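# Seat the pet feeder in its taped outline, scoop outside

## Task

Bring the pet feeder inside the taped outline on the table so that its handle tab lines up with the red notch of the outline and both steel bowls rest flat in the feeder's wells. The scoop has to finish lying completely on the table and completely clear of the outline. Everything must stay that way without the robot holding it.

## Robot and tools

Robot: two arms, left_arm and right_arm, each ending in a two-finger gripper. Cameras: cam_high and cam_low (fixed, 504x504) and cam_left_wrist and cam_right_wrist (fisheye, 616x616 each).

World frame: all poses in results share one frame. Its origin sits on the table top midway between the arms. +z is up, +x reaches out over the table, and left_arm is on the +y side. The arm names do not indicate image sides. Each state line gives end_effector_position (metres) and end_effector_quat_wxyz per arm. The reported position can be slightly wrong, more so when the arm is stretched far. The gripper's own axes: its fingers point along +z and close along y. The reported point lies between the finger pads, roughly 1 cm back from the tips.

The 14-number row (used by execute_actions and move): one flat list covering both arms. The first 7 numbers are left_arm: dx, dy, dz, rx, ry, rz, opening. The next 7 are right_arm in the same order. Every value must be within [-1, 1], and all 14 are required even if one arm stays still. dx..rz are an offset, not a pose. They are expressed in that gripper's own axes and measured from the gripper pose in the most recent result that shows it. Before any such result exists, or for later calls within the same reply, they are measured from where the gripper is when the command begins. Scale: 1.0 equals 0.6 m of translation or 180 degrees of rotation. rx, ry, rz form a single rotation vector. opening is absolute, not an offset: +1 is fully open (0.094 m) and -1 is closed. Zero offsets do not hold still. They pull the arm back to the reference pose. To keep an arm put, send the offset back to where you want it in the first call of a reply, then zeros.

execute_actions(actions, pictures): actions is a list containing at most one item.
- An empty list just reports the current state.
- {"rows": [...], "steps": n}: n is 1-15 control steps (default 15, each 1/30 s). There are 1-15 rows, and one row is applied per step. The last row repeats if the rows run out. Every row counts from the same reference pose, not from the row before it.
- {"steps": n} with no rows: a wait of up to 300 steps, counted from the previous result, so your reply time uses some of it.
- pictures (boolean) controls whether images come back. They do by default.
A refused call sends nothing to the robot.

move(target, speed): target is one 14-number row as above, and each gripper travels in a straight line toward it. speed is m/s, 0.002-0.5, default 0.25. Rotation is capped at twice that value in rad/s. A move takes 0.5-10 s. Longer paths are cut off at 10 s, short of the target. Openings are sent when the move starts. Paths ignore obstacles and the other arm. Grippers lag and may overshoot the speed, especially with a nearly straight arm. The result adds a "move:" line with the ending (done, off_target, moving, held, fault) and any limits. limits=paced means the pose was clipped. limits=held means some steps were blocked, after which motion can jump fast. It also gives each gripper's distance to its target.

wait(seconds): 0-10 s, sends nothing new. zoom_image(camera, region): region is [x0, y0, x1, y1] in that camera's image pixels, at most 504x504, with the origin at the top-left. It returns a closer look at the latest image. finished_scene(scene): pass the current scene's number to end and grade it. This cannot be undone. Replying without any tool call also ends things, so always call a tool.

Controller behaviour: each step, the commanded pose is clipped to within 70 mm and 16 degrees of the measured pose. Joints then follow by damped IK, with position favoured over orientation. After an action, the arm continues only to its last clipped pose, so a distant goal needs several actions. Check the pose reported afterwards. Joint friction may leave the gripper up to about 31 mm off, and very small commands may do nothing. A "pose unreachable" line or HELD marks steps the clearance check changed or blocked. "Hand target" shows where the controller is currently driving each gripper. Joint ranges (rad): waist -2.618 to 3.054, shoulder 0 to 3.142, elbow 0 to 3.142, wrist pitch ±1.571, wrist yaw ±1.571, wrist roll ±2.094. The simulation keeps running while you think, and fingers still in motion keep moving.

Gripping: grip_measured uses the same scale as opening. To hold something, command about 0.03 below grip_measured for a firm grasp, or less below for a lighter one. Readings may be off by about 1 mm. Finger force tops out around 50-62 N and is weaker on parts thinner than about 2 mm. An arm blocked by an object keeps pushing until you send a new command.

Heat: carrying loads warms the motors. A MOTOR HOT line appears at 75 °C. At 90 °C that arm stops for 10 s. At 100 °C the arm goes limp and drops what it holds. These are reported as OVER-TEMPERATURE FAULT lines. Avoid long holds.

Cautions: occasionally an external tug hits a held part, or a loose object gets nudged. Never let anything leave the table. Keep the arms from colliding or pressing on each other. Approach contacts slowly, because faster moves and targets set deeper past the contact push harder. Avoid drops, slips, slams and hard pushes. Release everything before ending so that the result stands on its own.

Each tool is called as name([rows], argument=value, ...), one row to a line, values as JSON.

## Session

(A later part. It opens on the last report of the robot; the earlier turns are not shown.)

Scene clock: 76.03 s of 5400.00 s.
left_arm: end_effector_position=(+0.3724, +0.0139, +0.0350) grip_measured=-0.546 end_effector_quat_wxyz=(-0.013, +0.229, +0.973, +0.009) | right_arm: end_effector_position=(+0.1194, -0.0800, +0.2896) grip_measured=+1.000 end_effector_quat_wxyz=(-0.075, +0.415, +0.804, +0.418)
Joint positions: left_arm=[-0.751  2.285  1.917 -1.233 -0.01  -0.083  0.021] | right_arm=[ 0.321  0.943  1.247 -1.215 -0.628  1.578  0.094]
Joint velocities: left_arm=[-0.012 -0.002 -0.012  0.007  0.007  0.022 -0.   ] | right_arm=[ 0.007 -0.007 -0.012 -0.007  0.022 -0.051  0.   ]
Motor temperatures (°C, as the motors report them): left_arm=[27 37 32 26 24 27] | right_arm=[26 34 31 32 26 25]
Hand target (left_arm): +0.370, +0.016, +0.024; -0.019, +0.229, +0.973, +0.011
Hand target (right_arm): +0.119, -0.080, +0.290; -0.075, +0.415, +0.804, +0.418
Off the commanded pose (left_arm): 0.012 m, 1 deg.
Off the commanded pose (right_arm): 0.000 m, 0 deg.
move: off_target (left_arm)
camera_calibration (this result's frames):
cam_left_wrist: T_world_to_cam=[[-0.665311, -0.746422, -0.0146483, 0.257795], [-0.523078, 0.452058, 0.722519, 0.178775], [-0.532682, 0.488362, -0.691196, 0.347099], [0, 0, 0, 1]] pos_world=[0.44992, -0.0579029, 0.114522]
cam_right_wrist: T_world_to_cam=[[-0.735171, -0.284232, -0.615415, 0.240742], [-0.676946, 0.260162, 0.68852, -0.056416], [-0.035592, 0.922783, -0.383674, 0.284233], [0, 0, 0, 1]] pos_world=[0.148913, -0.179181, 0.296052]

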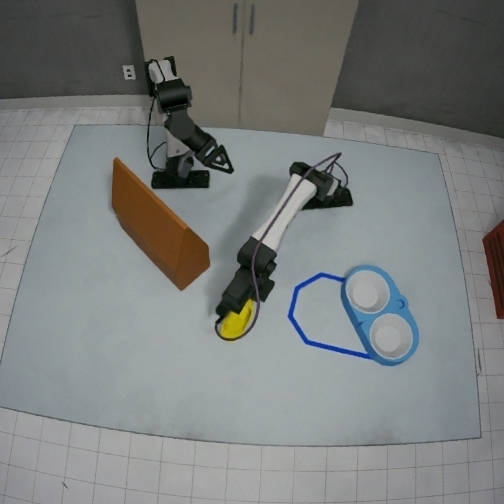

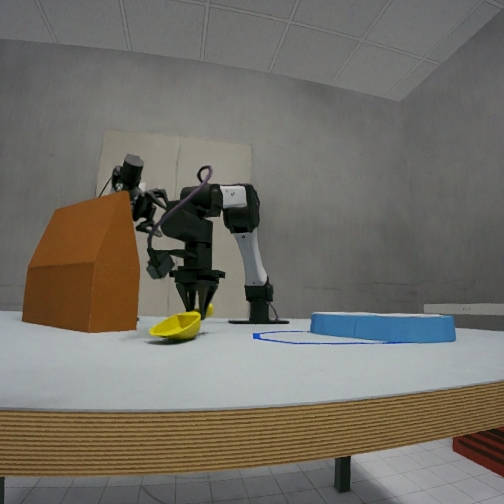

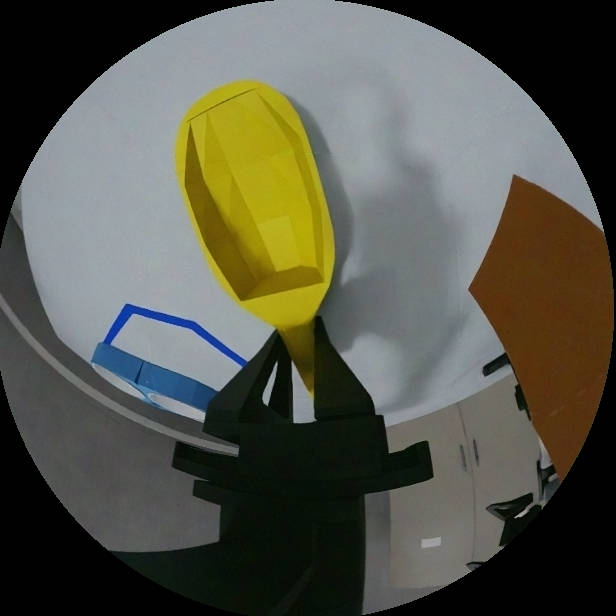

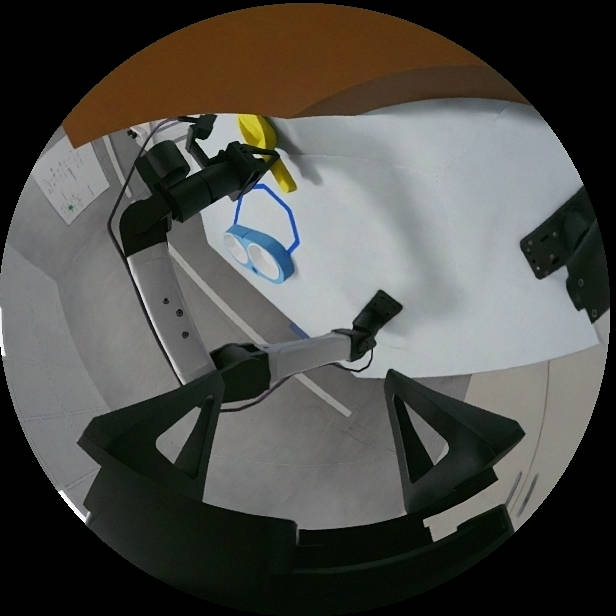

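move(target=[0,0,0,0,0,0,0.1, 0,0,0,0,0,0,1])

move(target=[0,0,-0.19,0,0,0,0.1, 0,0,0,0,0,0,1], speed=0.15)

move(target=[0.282,0.671,0,0,0,-0.283,-0.4, 0,0,0,0,0,0,1])

Scene clock: 84.70 s of 5400.00 s.
left_arm: end_effector_position=(+0.3724, +0.0139, +0.0352) grip_measured=+0.098 end_effector_quat_wxyz=(-0.013, +0.229, +0.973, +0.009) | right_arm: end_effector_position=(+0.1194, -0.0800, +0.2896) grip_measured=+1.000 end_effector_quat_wxyz=(-0.075, +0.415, +0.804, +0.418)
Joint positions: left_arm=[-0.751  2.285  1.917 -1.233 -0.01  -0.083  0.052] | right_arm=[ 0.321  0.943  1.247 -1.215 -0.628  1.578  0.094]
Joint velocities: left_arm=[-0.017 -0.022  0.002  0.037 -0.051 -0.037 -0.001] | right_arm=[ 0.007 -0.002 -0.017  0.051  0.081 -0.007  0.   ]
Motor temperatures (°C, as the motors report them): left_arm=[27 39 32 26 24 27] | right_arm=[26 33 32 32 26 25]
Hand target (left_arm): +0.372, +0.014, +0.035; -0.013, +0.229, +0.973, +0.009
Hand target (right_arm): +0.119, -0.080, +0.290; -0.075, +0.415, +0.804, +0.418
Off the commanded pose (left_arm): 0.000 m, 0 deg.
Off the commanded pose (right_arm): 0.000 m, 0 deg.
After step 90, 4.97 s passed at rest.
move: done
camera_calibration (this result's frames):
cam_left_wrist: T_world_to_cam=[[-0.665306, -0.746425, -0.0147176, 0.257803], [-0.523314, 0.452201, 0.722259, 0.178775], [-0.532457, 0.488225, -0.691467, 0.347158], [0, 0, 0, 1]] pos_world=[0.44992, -0.0579026, 0.11472]
cam_right_wrist: T_world_to_cam=[[-0.735171, -0.284232, -0.615415, 0.240742], [-0.676946, 0.260162, 0.68852, -0.056416], [-0.035592, 0.922783, -0.383674, 0.284233], [0, 0, 0, 1]] pos_world=[0.148913, -0.179181, 0.296052]

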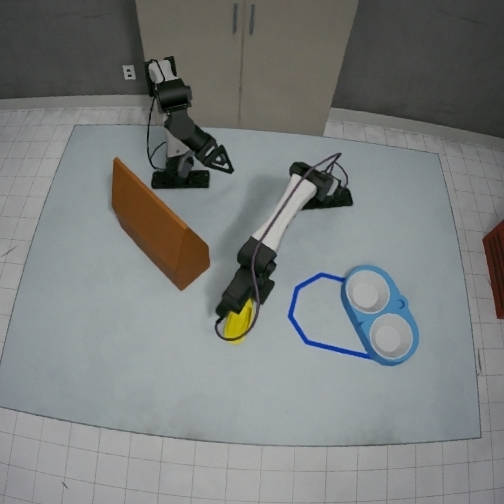

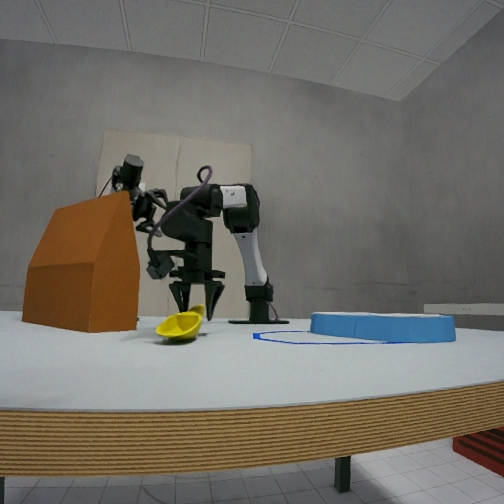

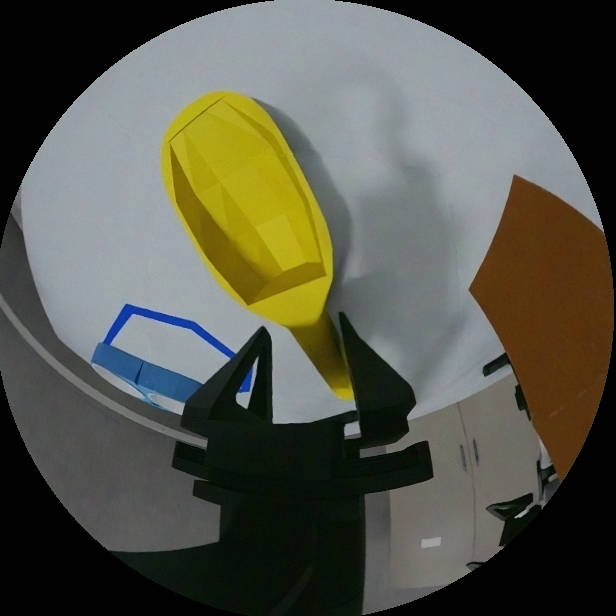

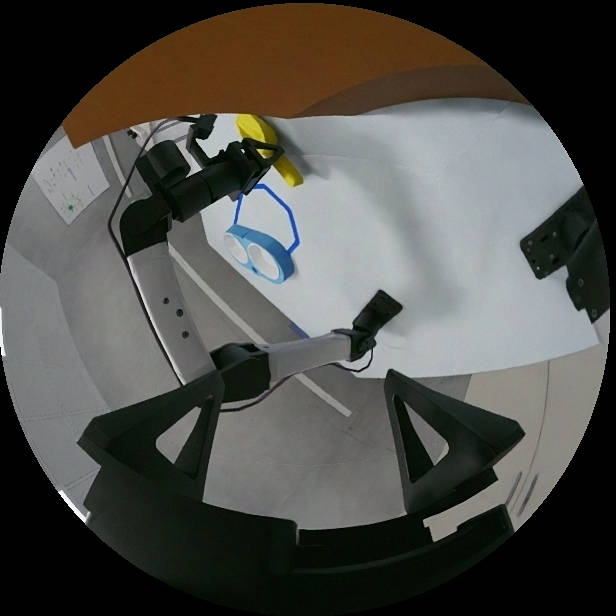

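Scene clock: 85.90 s of 5400.00 s.
left_arm: end_effector_position=(+0.3748, +0.0124, +0.1405) grip_measured=+0.098 end_effector_quat_wxyz=(+0.022, +0.229, +0.973, -0.002) | right_arm: end_effector_position=(+0.1194, -0.0800, +0.2896) grip_measured=+1.000 end_effector_quat_wxyz=(-0.075, +0.415, +0.804, +0.418)
Joint positions: left_arm=[-0.751  2.242  2.267 -1.552 -0.01  -0.083  0.052] | right_arm=[ 0.321  0.943  1.247 -1.215 -0.628  1.578  0.094]
Joint velocities: left_arm=[-0.012 -0.027  0.012  0.022 -0.066 -0.007 -0.   ] | right_arm=[-0.007 -0.012 -0.002 -0.051  0.095 -0.022  0.   ]
Motor temperatures (°C, as the motors report them): left_arm=[27 40 32 26 24 27] | right_arm=[26 33 32 32 26 25]
Hand target (left_arm): +0.375, +0.011, +0.149; +0.031, +0.229, +0.973, -0.005
Hand target (right_arm): +0.119, -0.080, +0.290; -0.075, +0.415, +0.804, +0.418
Off the commanded pose (left_arm): 0.009 m, 4 deg.
Off the commanded pose (right_arm): 0.000 m, 0 deg.
joint sent to its limit (left arm) — the command would take joint 4 (wrist pitch) past its lower limit, so that joint was sent only as far as its limit.
move: off_target (left_arm)
camera_calibration (this result's frames):
cam_left_wrist: T_world_to_cam=[[-0.663951, -0.747248, -0.0281086, 0.261241], [-0.567375, 0.478932, 0.669858, 0.128096], [-0.487088, 0.460701, -0.741957, 0.412423], [0, 0, 0, 1]] pos_world=[0.447016, -0.0561409, 0.227537]
cam_right_wrist: T_world_to_cam=[[-0.735171, -0.284232, -0.615415, 0.240742], [-0.676946, 0.260162, 0.68852, -0.056416], [-0.035592, 0.922783, -0.383674, 0.284233], [0, 0, 0, 1]] pos_world=[0.148913, -0.179181, 0.296052]

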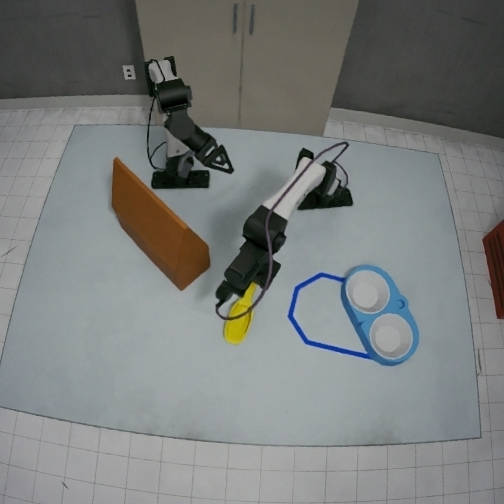

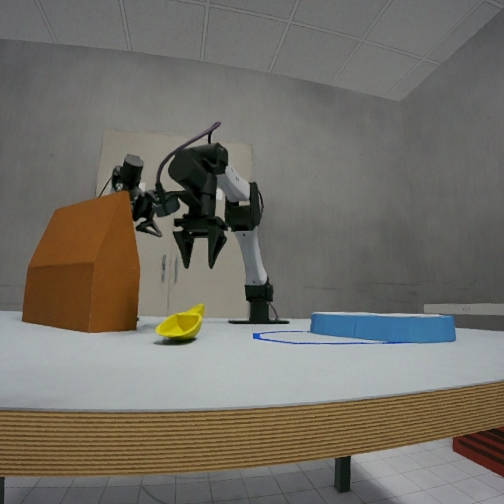

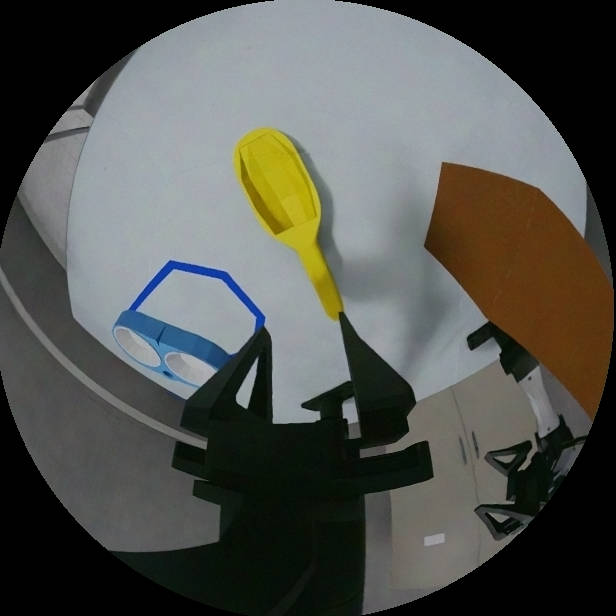

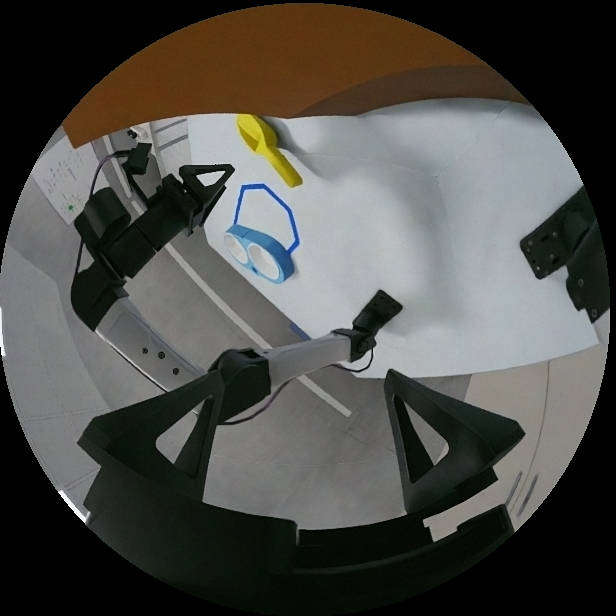

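Scene clock: 88.30 s of 5400.00 s.
left_arm: end_effector_position=(+0.3933, +0.4503, +0.1310) grip_measured=-0.399 end_effector_quat_wxyz=(+0.025, -0.218, +0.976, -0.014) | right_arm: end_effector_position=(+0.1194, -0.0800, +0.2896) grip_measured=+1.000 end_effector_quat_wxyz=(-0.075, +0.415, +0.804, +0.418)
Joint positions: left_arm=[ 0.303  2.291  2.31  -1.551  0.042  0.069  0.028] | right_arm=[ 0.321  0.943  1.247 -1.215 -0.628  1.578  0.094]
Joint velocities: left_arm=[-0.007 -0.002 -0.007 -0.081  0.051  0.037  0.001] | right_arm=[ 0.007  0.017  0.012  0.007 -0.022 -0.066  0.   ]
Motor temperatures (°C, as the motors report them): left_arm=[27 40 32 26 24 27] | right_arm=[26 33 32 32 26 25]
Hand target (left_arm): +0.396, +0.448, +0.130; +0.023, -0.212, +0.977, -0.019
Hand target (right_arm): +0.119, -0.080, +0.290; -0.075, +0.415, +0.804, +0.418
Off the commanded pose (left_arm): 0.011 m, 1 deg.
Off the commanded pose (right_arm): 0.000 m, 0 deg.
joint sent to its limit (left arm) — the command would take joint 4 (wrist pitch) past its lower limit, so that joint was sent only as far as its limit.
move: off_target (left_arm)
camera_calibration (this result's frames):
cam_left_wrist: T_world_to_cam=[[0.173638, -0.984678, 0.0160945, 0.372166], [-0.738755, -0.11943, 0.663308, 0.272976], [-0.651222, -0.127065, -0.748174, 0.54263], [0, 0, 0, 1]] pos_world=[0.490413, 0.468015, 0.218924]
cam_right_wrist: T_world_to_cam=[[-0.735171, -0.284232, -0.615415, 0.240742], [-0.676946, 0.260162, 0.68852, -0.056416], [-0.035592, 0.922783, -0.383674, 0.284233], [0, 0, 0, 1]] pos_world=[0.148913, -0.179181, 0.296052]

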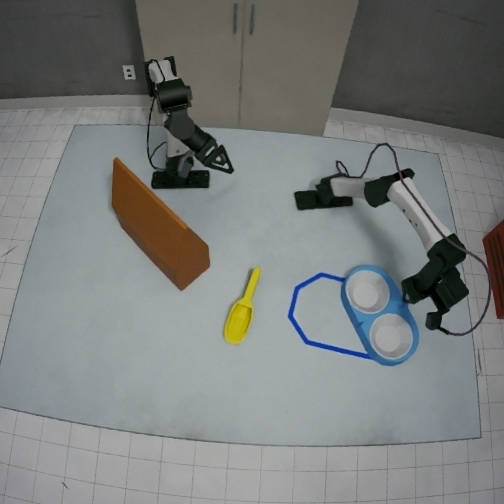

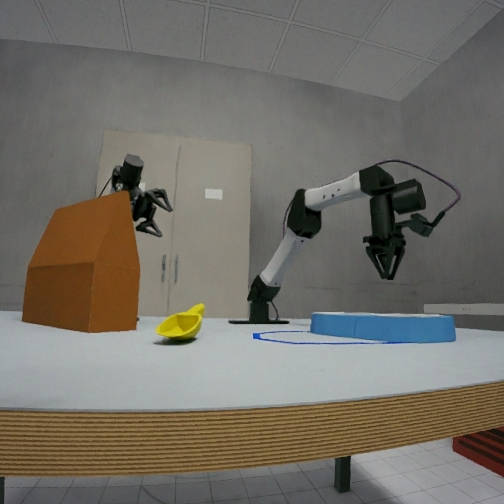

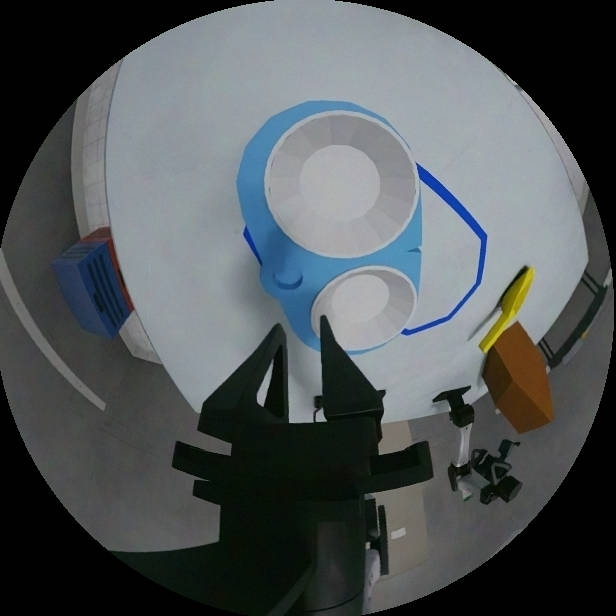

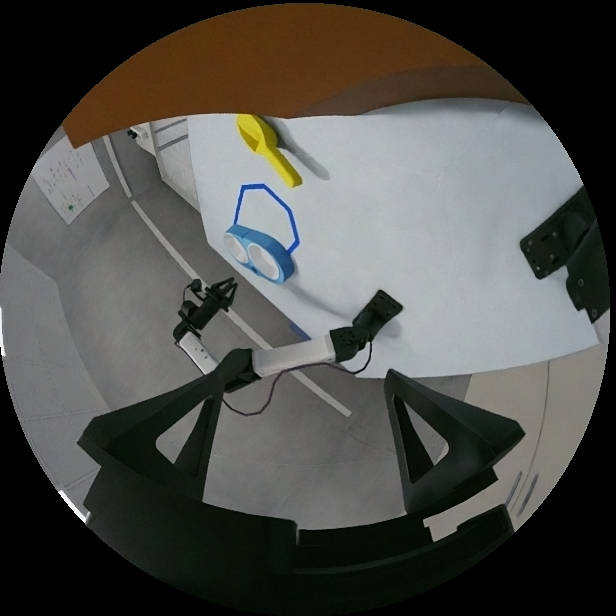

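zoom_image(camera="cam_left_wrist", region=[200, 190, 400, 390])

Region (200, 190, 400, 390) of cam_left_wrist's 616x616 image, scaled by 2.520, with more detail than that image has.

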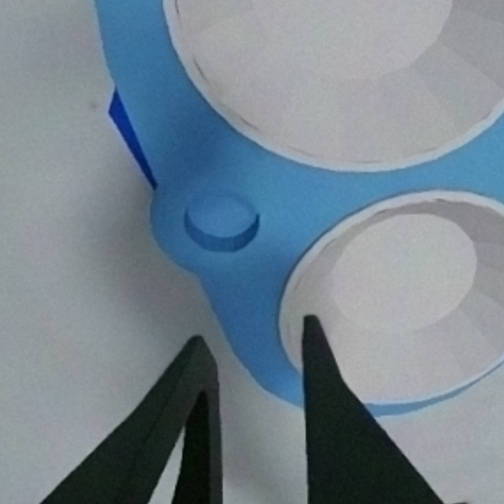

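move(target=[0.004,0.058,0.075,0,0,0,-0.4, 0,0,0,0,0,0,1], speed=0.08)

Scene clock: 102.13 s of 5400.00 s.
left_arm: end_effector_position=(+0.3808, +0.4775, +0.0860) grip_measured=-0.399 end_effector_quat_wxyz=(+0.023, -0.218, +0.976, -0.014) | right_arm: end_effector_position=(+0.1194, -0.0800, +0.2896) grip_measured=+1.000 end_effector_quat_wxyz=(-0.075, +0.415, +0.804, +0.418)
Joint positions: left_arm=[ 0.37   2.273  2.099 -1.363  0.042  0.136  0.028] | right_arm=[ 0.321  0.943  1.247 -1.215 -0.628  1.578  0.094]
Joint velocities: left_arm=[-0.012 -0.002 -0.007  0.051 -0.11   0.037 -0.001] | right_arm=[-0.002 -0.012 -0.012  0.007 -0.007  0.022  0.   ]
Motor temperatures (°C, as the motors report them): left_arm=[27 42 33 25 24 27] | right_arm=[26 32 32 32 26 25]
Hand target (left_arm): +0.378, +0.479, +0.084; +0.024, -0.218, +0.976, -0.015
Hand target (right_arm): +0.119, -0.080, +0.290; -0.075, +0.415, +0.804, +0.418
Off the commanded pose (left_arm): 0.004 m, 0 deg.
Off the commanded pose (right_arm): 0.000 m, 0 deg.
After step 90, 9.50 s passed at rest.
move: done
camera_calibration (this result's frames):
cam_left_wrist: T_world_to_cam=[[0.173405, -0.984732, 0.0152614, 0.402018], [-0.73643, -0.11936, 0.665901, 0.29567], [-0.653913, -0.126709, -0.745884, 0.505004], [0, 0, 0, 1]] pos_world=[0.478257, 0.495161, 0.173652]
cam_right_wrist: T_world_to_cam=[[-0.735171, -0.284232, -0.615415, 0.240742], [-0.676946, 0.260162, 0.68852, -0.056416], [-0.035592, 0.922783, -0.383674, 0.284233], [0, 0, 0, 1]] pos_world=[0.148913, -0.179181, 0.296052]

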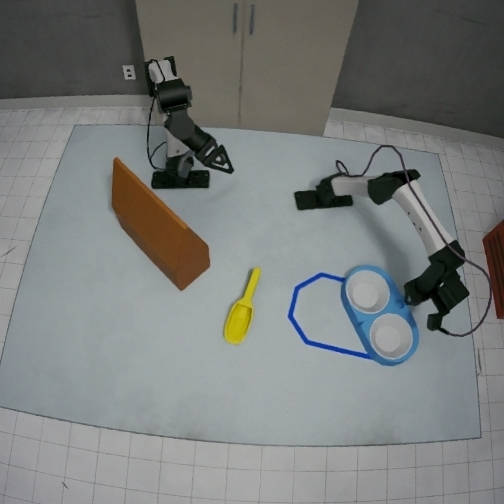

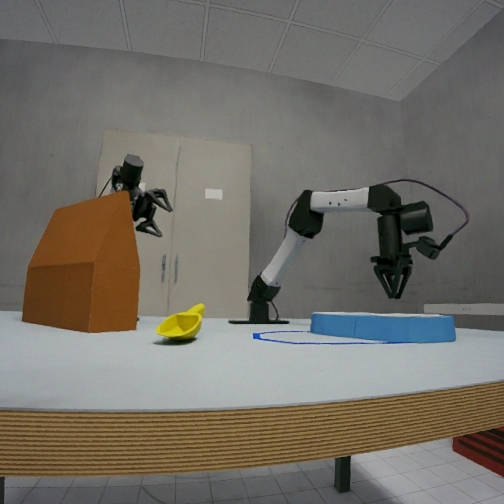

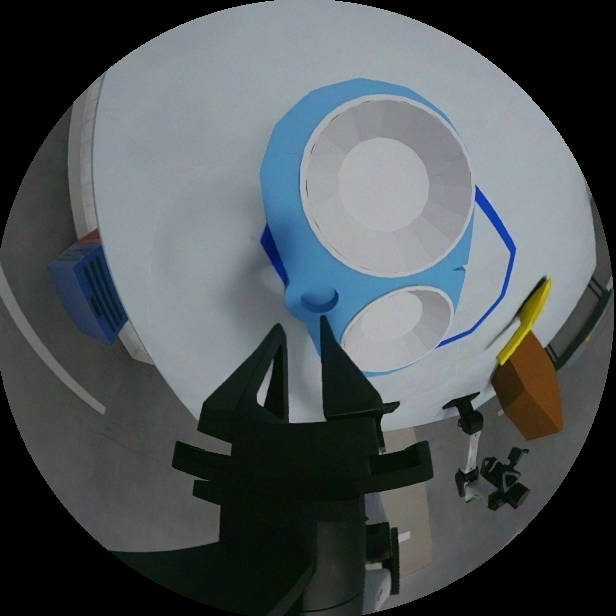

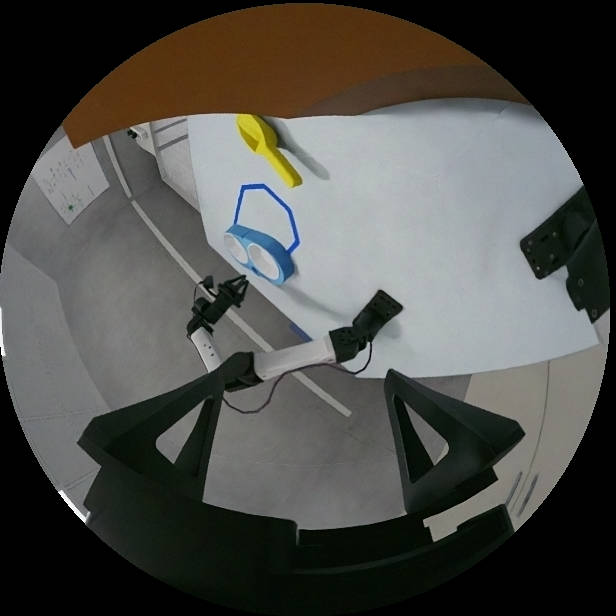

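move(target=[0,0.015,0.035,0,0,0,-0.35, 0,0,0,0,0,0,1], speed=0.04)

zoom_image(camera="cam_left_wrist", region=[200, 220, 400, 420])

Scene clock: 106.63 s of 5400.00 s.
left_arm: end_effector_position=(+0.3816, +0.4824, +0.0732) grip_measured=-0.352 end_effector_quat_wxyz=(+0.028, -0.216, +0.976, -0.012) | right_arm: end_effector_position=(+0.1194, -0.0800, +0.2896) grip_measured=+1.000 end_effector_quat_wxyz=(-0.075, +0.415, +0.804, +0.418)
Joint positions: left_arm=[ 0.378  2.273  2.048 -1.301  0.042  0.146  0.03 ] | right_arm=[ 0.321  0.943  1.247 -1.215 -0.628  1.578  0.094]
Joint velocities: left_arm=[ 0.007 -0.012  0.002 -0.037 -0.095  0.051 -0.   ] | right_arm=[ 0.007  0.007  0.002 -0.022  0.022  0.022  0.   ]
Motor temperatures (°C, as the motors report them): left_arm=[27 43 33 25 24 27] | right_arm=[26 31 32 32 26 25]
Hand target (left_arm): +0.378, +0.485, +0.065; +0.023, -0.218, +0.976, -0.014
Hand target (right_arm): +0.119, -0.080, +0.290; -0.075, +0.415, +0.804, +0.418
Off the commanded pose (left_arm): 0.010 m, 1 deg.
Off the commanded pose (right_arm): 0.000 m, 0 deg.
After step 90, 0.53 s passed at rest.
move: done
camera_calibration (this result's frames):
cam_left_wrist: T_world_to_cam=[[0.171043, -0.985211, 0.0101997, 0.408382], [-0.743137, -0.122206, 0.657885, 0.309971], [-0.646909, -0.120106, -0.753049, 0.49125], [0, 0, 0, 1]] pos_world=[0.478294, 0.499224, 0.161845]
cam_right_wrist: T_world_to_cam=[[-0.735171, -0.284232, -0.615415, 0.240742], [-0.676946, 0.260162, 0.68852, -0.056416], [-0.035592, 0.922783, -0.383674, 0.284233], [0, 0, 0, 1]] pos_world=[0.148913, -0.179181, 0.296052]

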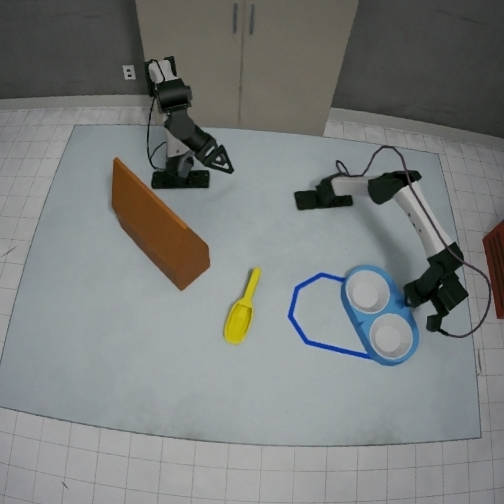

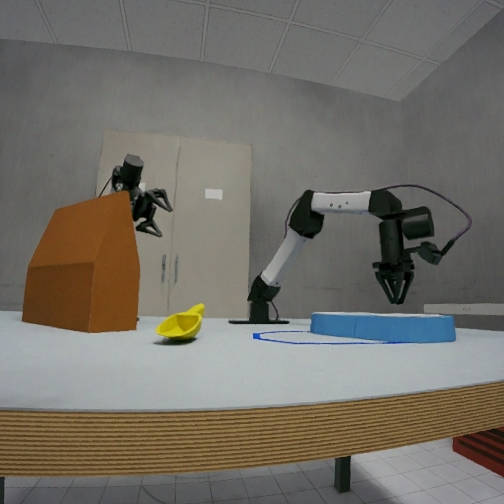

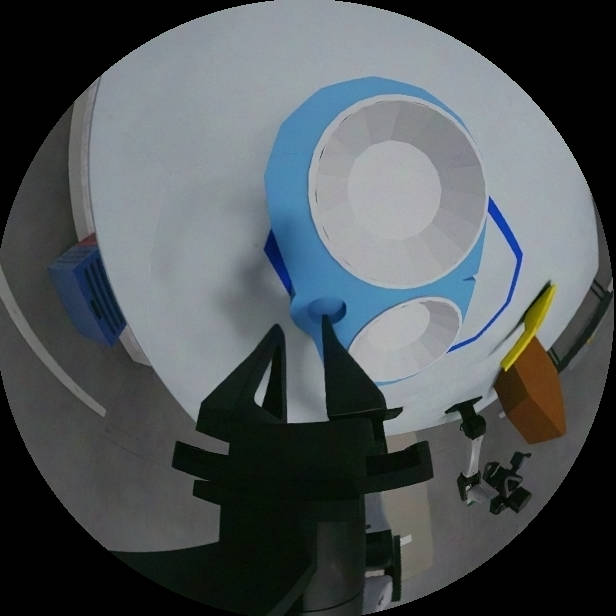

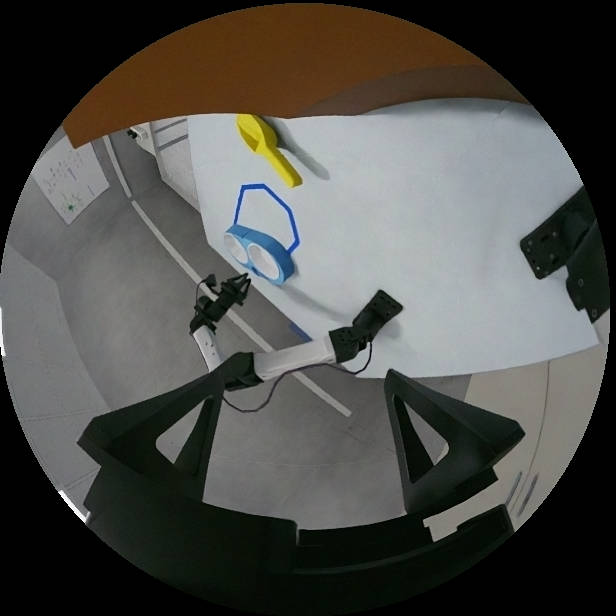

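Region (200, 220, 400, 420) of cam_left_wrist's 616x616 image, scaled by 2.520, with more detail than that image has.

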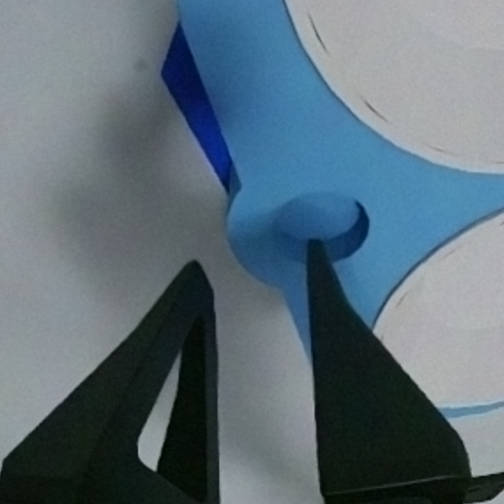

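move(target=[0.004,0,0.04,0,0,0,-0.35, 0,0,0,0,0,0,1], speed=0.02)

zoom_image(camera="cam_left_wrist", region=[200, 220, 400, 420])

Scene clock: 113.77 s of 5400.00 s.
left_arm: end_effector_position=(+0.3816, +0.4824, +0.0538) grip_measured=-0.352 end_effector_quat_wxyz=(+0.029, -0.216, +0.976, -0.011) | right_arm: end_effector_position=(+0.1194, -0.0800, +0.2896) grip_measured=+1.000 end_effector_quat_wxyz=(-0.075, +0.415, +0.804, +0.418)
Joint positions: left_arm=[ 0.378  2.273  1.97  -1.222  0.042  0.146  0.03 ] | right_arm=[ 0.321  0.943  1.247 -1.215 -0.628  1.578  0.094]
Joint velocities: left_arm=[ 0.002 -0.002 -0.017  0.022  0.051  0.051  0.   ] | right_arm=[-0.007 -0.012 -0.002  0.022  0.007 -0.022  0.   ]
Motor temperatures (°C, as the motors report them): left_arm=[27 44 33 26 24 27] | right_arm=[26 31 32 33 26 25]
Hand target (left_arm): +0.381, +0.481, +0.049; +0.028, -0.216, +0.976, -0.012
Hand target (right_arm): +0.119, -0.080, +0.290; -0.075, +0.415, +0.804, +0.418
Off the commanded pose (left_arm): 0.005 m, 0 deg.
Off the commanded pose (right_arm): 0.000 m, 0 deg.
After step 90, 2.70 s passed at rest.
move: done
camera_calibration (this result's frames):
cam_left_wrist: T_world_to_cam=[[0.170652, -0.985286, 0.009414, 0.408808], [-0.744233, -0.122628, 0.656567, 0.323431], [-0.645752, -0.119051, -0.754209, 0.475749], [0, 0, 0, 1]] pos_world=[0.47816, 0.499093, 0.142612]
cam_right_wrist: T_world_to_cam=[[-0.735171, -0.284232, -0.615415, 0.240742], [-0.676946, 0.260162, 0.68852, -0.056416], [-0.035592, 0.922783, -0.383674, 0.284233], [0, 0, 0, 1]] pos_world=[0.148913, -0.179181, 0.296052]

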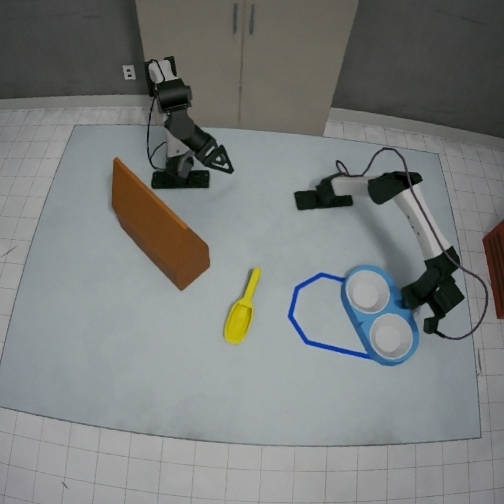

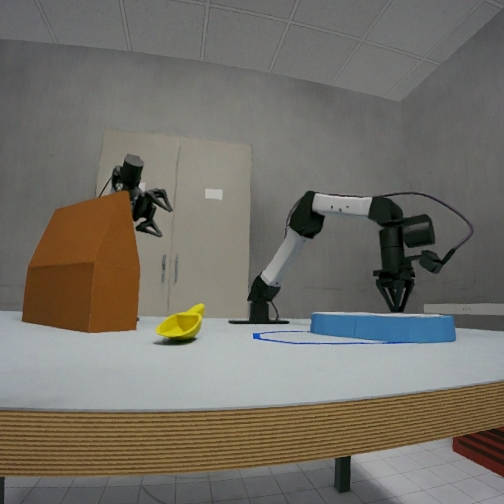

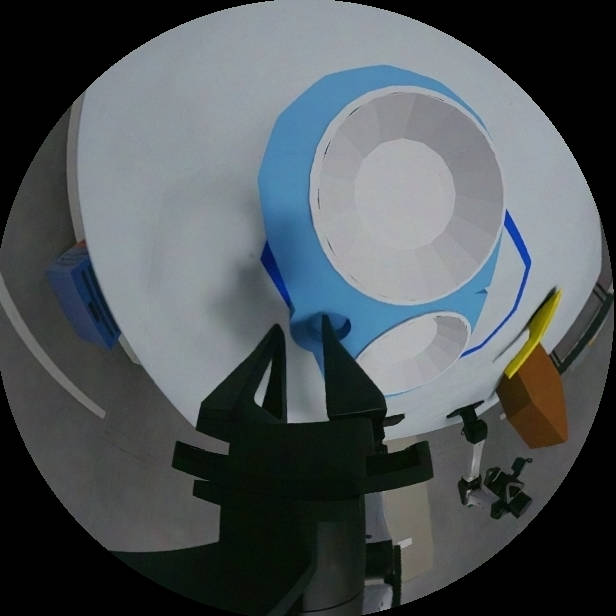

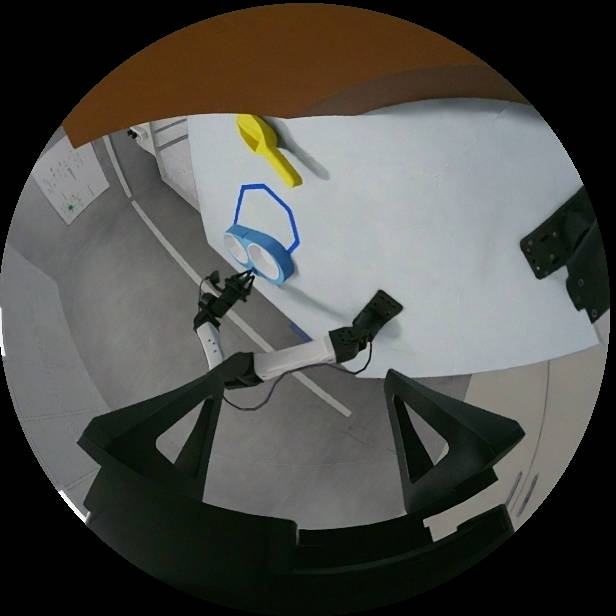

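Region (200, 220, 400, 420) of cam_left_wrist's 616x616 image, scaled by 2.520, with more detail than that image has.

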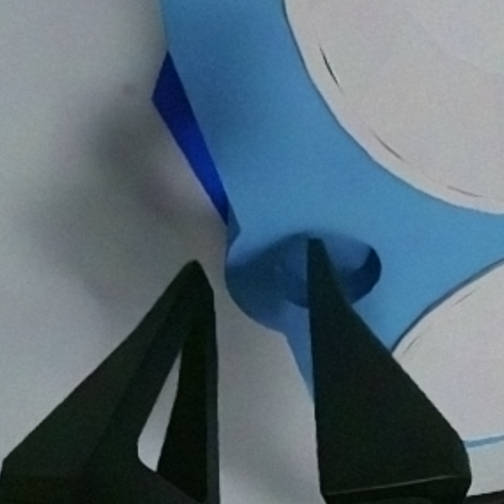

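move(target=[0.014,0,0.02,0,0,0,-0.35, 0,0,0,0,0,0,1], speed=0.015)

zoom_image(camera="cam_left_wrist", region=[200, 220, 400, 420])

Scene clock: 119.50 s of 5400.00 s.
left_arm: end_effector_position=(+0.3790, +0.4806, +0.0480) grip_measured=-0.352 end_effector_quat_wxyz=(+0.035, -0.216, +0.976, -0.009) | right_arm: end_effector_position=(+0.1194, -0.0800, +0.2896) grip_measured=+1.000 end_effector_quat_wxyz=(-0.075, +0.415, +0.804, +0.418)
Joint positions: left_arm=[ 0.378  2.246  1.901 -1.166  0.042  0.146  0.03 ] | right_arm=[ 0.321  0.943  1.247 -1.215 -0.628  1.578  0.094]
Joint velocities: left_arm=[-0.017 -0.007 -0.022  0.022  0.051  0.066 -0.001] | right_arm=[ 0.002 -0.007  0.007 -0.066 -0.007 -0.007  0.   ]
Motor temperatures (°C, as the motors report them): left_arm=[27 45 33 26 24 27] | right_arm=[26 31 32 33 26 25]
Hand target (left_arm): +0.375, +0.478, +0.041; +0.029, -0.216, +0.976, -0.011
Hand target (right_arm): +0.119, -0.080, +0.290; -0.075, +0.415, +0.804, +0.418
Off the commanded pose (left_arm): 0.008 m, 1 deg.
Off the commanded pose (right_arm): 0.000 m, 0 deg.
After step 90, 1.50 s passed at rest.
move: done
camera_calibration (this result's frames):
cam_left_wrist: T_world_to_cam=[[0.170577, -0.985336, 0.00406731, 0.407888], [-0.751497, -0.127424, 0.647314, 0.330511], [-0.637303, -0.113474, -0.762213, 0.463966], [0, 0, 0, 1]] pos_world=[0.474489, 0.496669, 0.138038]
cam_right_wrist: T_world_to_cam=[[-0.735171, -0.284232, -0.615415, 0.240742], [-0.676946, 0.260162, 0.68852, -0.056416], [-0.035592, 0.922783, -0.383674, 0.284233], [0, 0, 0, 1]] pos_world=[0.148913, -0.179181, 0.296052]

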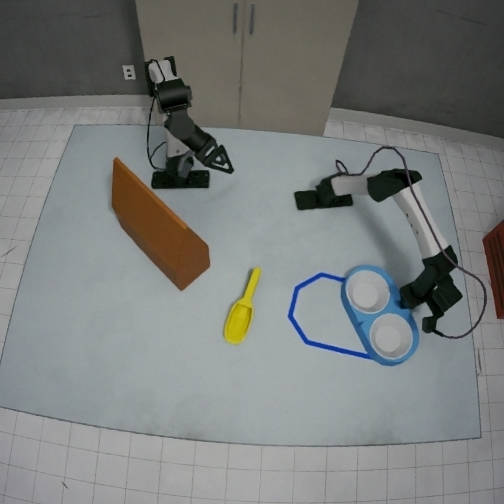

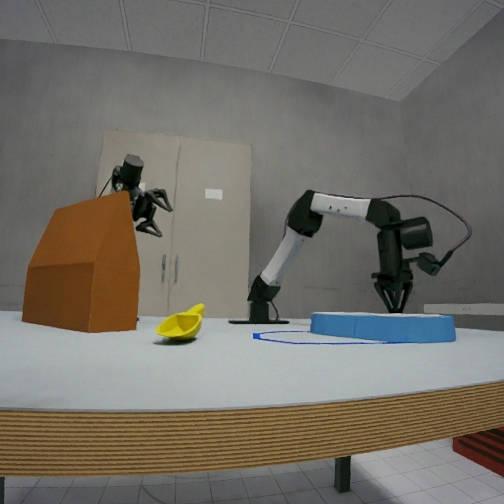

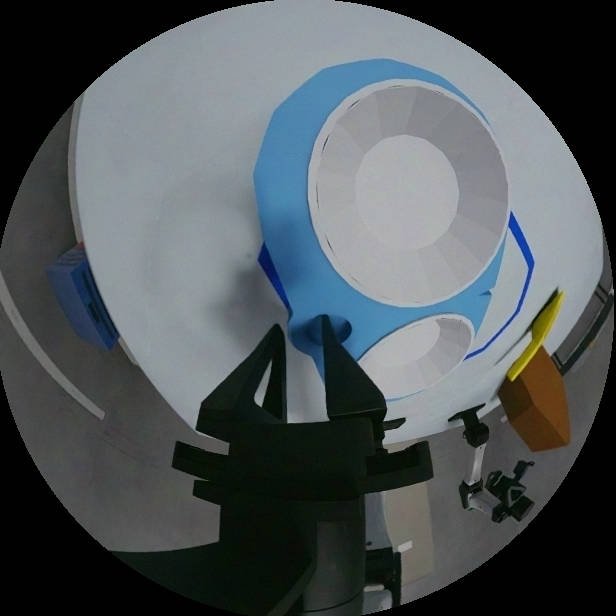

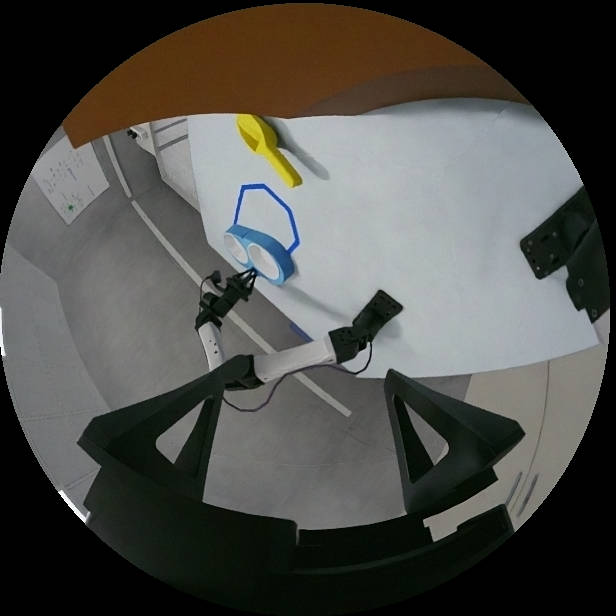

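Region (200, 220, 400, 420) of cam_left_wrist's 616x616 image, scaled by 2.520, with more detail than that image has.

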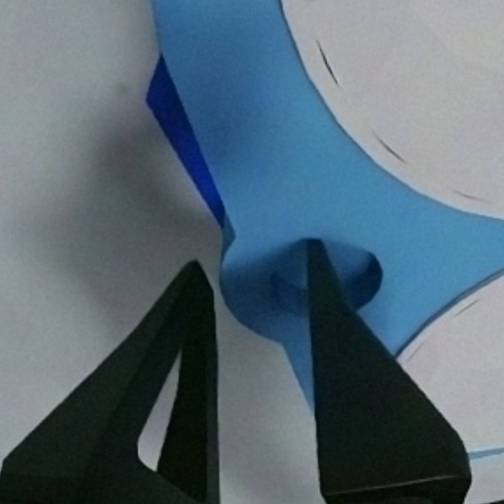

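Try closing.

move(target=[0.005,0,0.012,0,0,0,-0.85, 0,0,0,0,0,0,1], speed=0.015)

zoom_image(camera="cam_left_wrist", region=[200, 220, 400, 420])

Scene clock: 124.80 s of 5400.00 s.
left_arm: end_effector_position=(+0.3793, +0.4835, +0.0495) grip_measured=-0.849 end_effector_quat_wxyz=(+0.041, -0.217, +0.975, -0.003) | right_arm: end_effector_position=(+0.1194, -0.0800, +0.2896) grip_measured=+1.000 end_effector_quat_wxyz=(-0.075, +0.415, +0.804, +0.418)
Joint positions: left_arm=[ 0.38   2.237  1.892 -1.151  0.035  0.148  0.007] | right_arm=[ 0.321  0.943  1.247 -1.215 -0.628  1.578  0.094]
Joint velocities: left_arm=[-0.022 -0.007 -0.007 -0.022 -0.007 -0.051 -0.   ] | right_arm=[-0.012 -0.007 -0.012 -0.081  0.037  0.022  0.   ]
Motor temperatures (°C, as the motors report them): left_arm=[27 46 33 26 24 27] | right_arm=[26 30 32 33 26 25]
Hand target (left_arm): +0.377, +0.479, +0.041; +0.035, -0.216, +0.976, -0.009
Hand target (right_arm): +0.119, -0.080, +0.290; -0.075, +0.415, +0.804, +0.418
Off the commanded pose (left_arm): 0.010 m, 1 deg.
Off the commanded pose (right_arm): 0.000 m, 0 deg.
After step 90, 1.57 s passed at rest.
move: done
camera_calibration (this result's frames):
cam_left_wrist: T_world_to_cam=[[0.172207, -0.985023, -0.00860889, 0.410597], [-0.756689, -0.137874, 0.639071, 0.337619], [-0.630687, -0.103539, -0.769099, 0.458677], [0, 0, 0, 1]] pos_world=[0.474046, 0.498488, 0.14054]
cam_right_wrist: T_world_to_cam=[[-0.735171, -0.284232, -0.615415, 0.240742], [-0.676946, 0.260162, 0.68852, -0.056416], [-0.035592, 0.922783, -0.383674, 0.284233], [0, 0, 0, 1]] pos_world=[0.148913, -0.179181, 0.296052]

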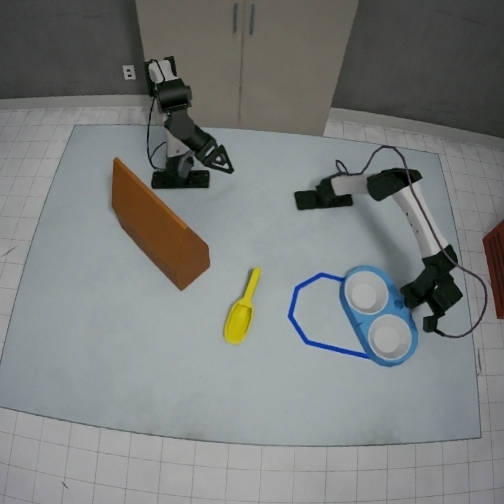

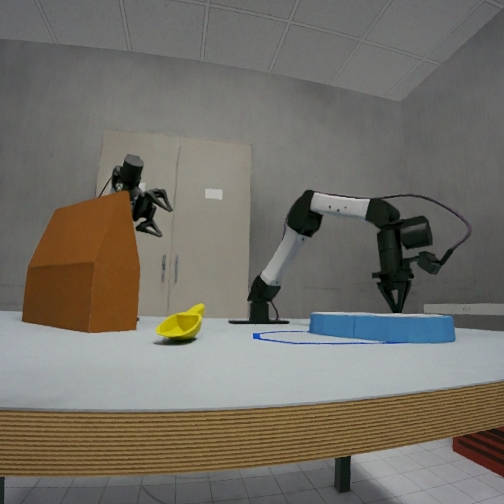

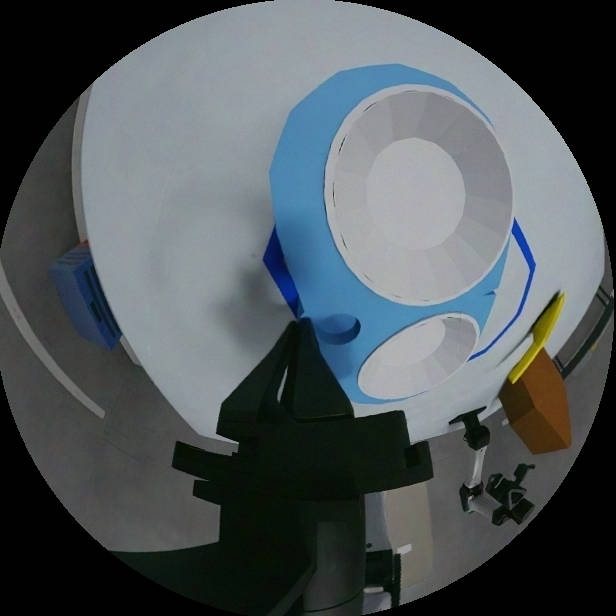

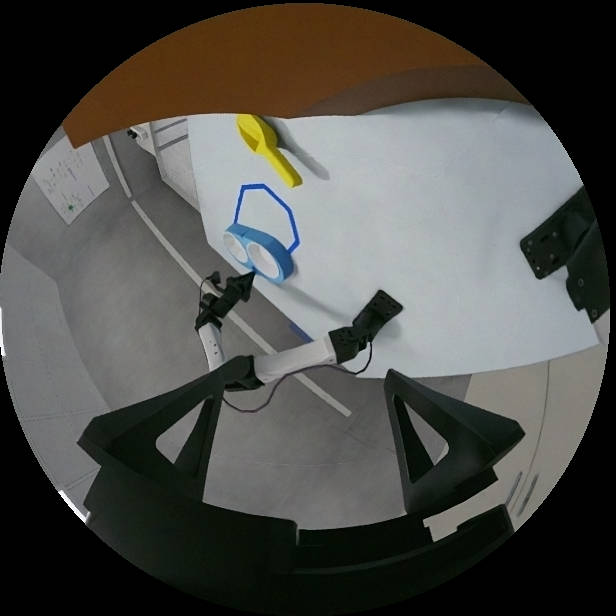

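Region (200, 220, 400, 420) of cam_left_wrist's 616x616 image, scaled by 2.520, with more detail than that image has.

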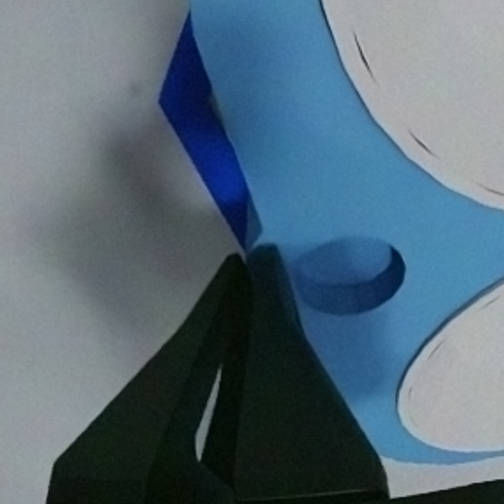

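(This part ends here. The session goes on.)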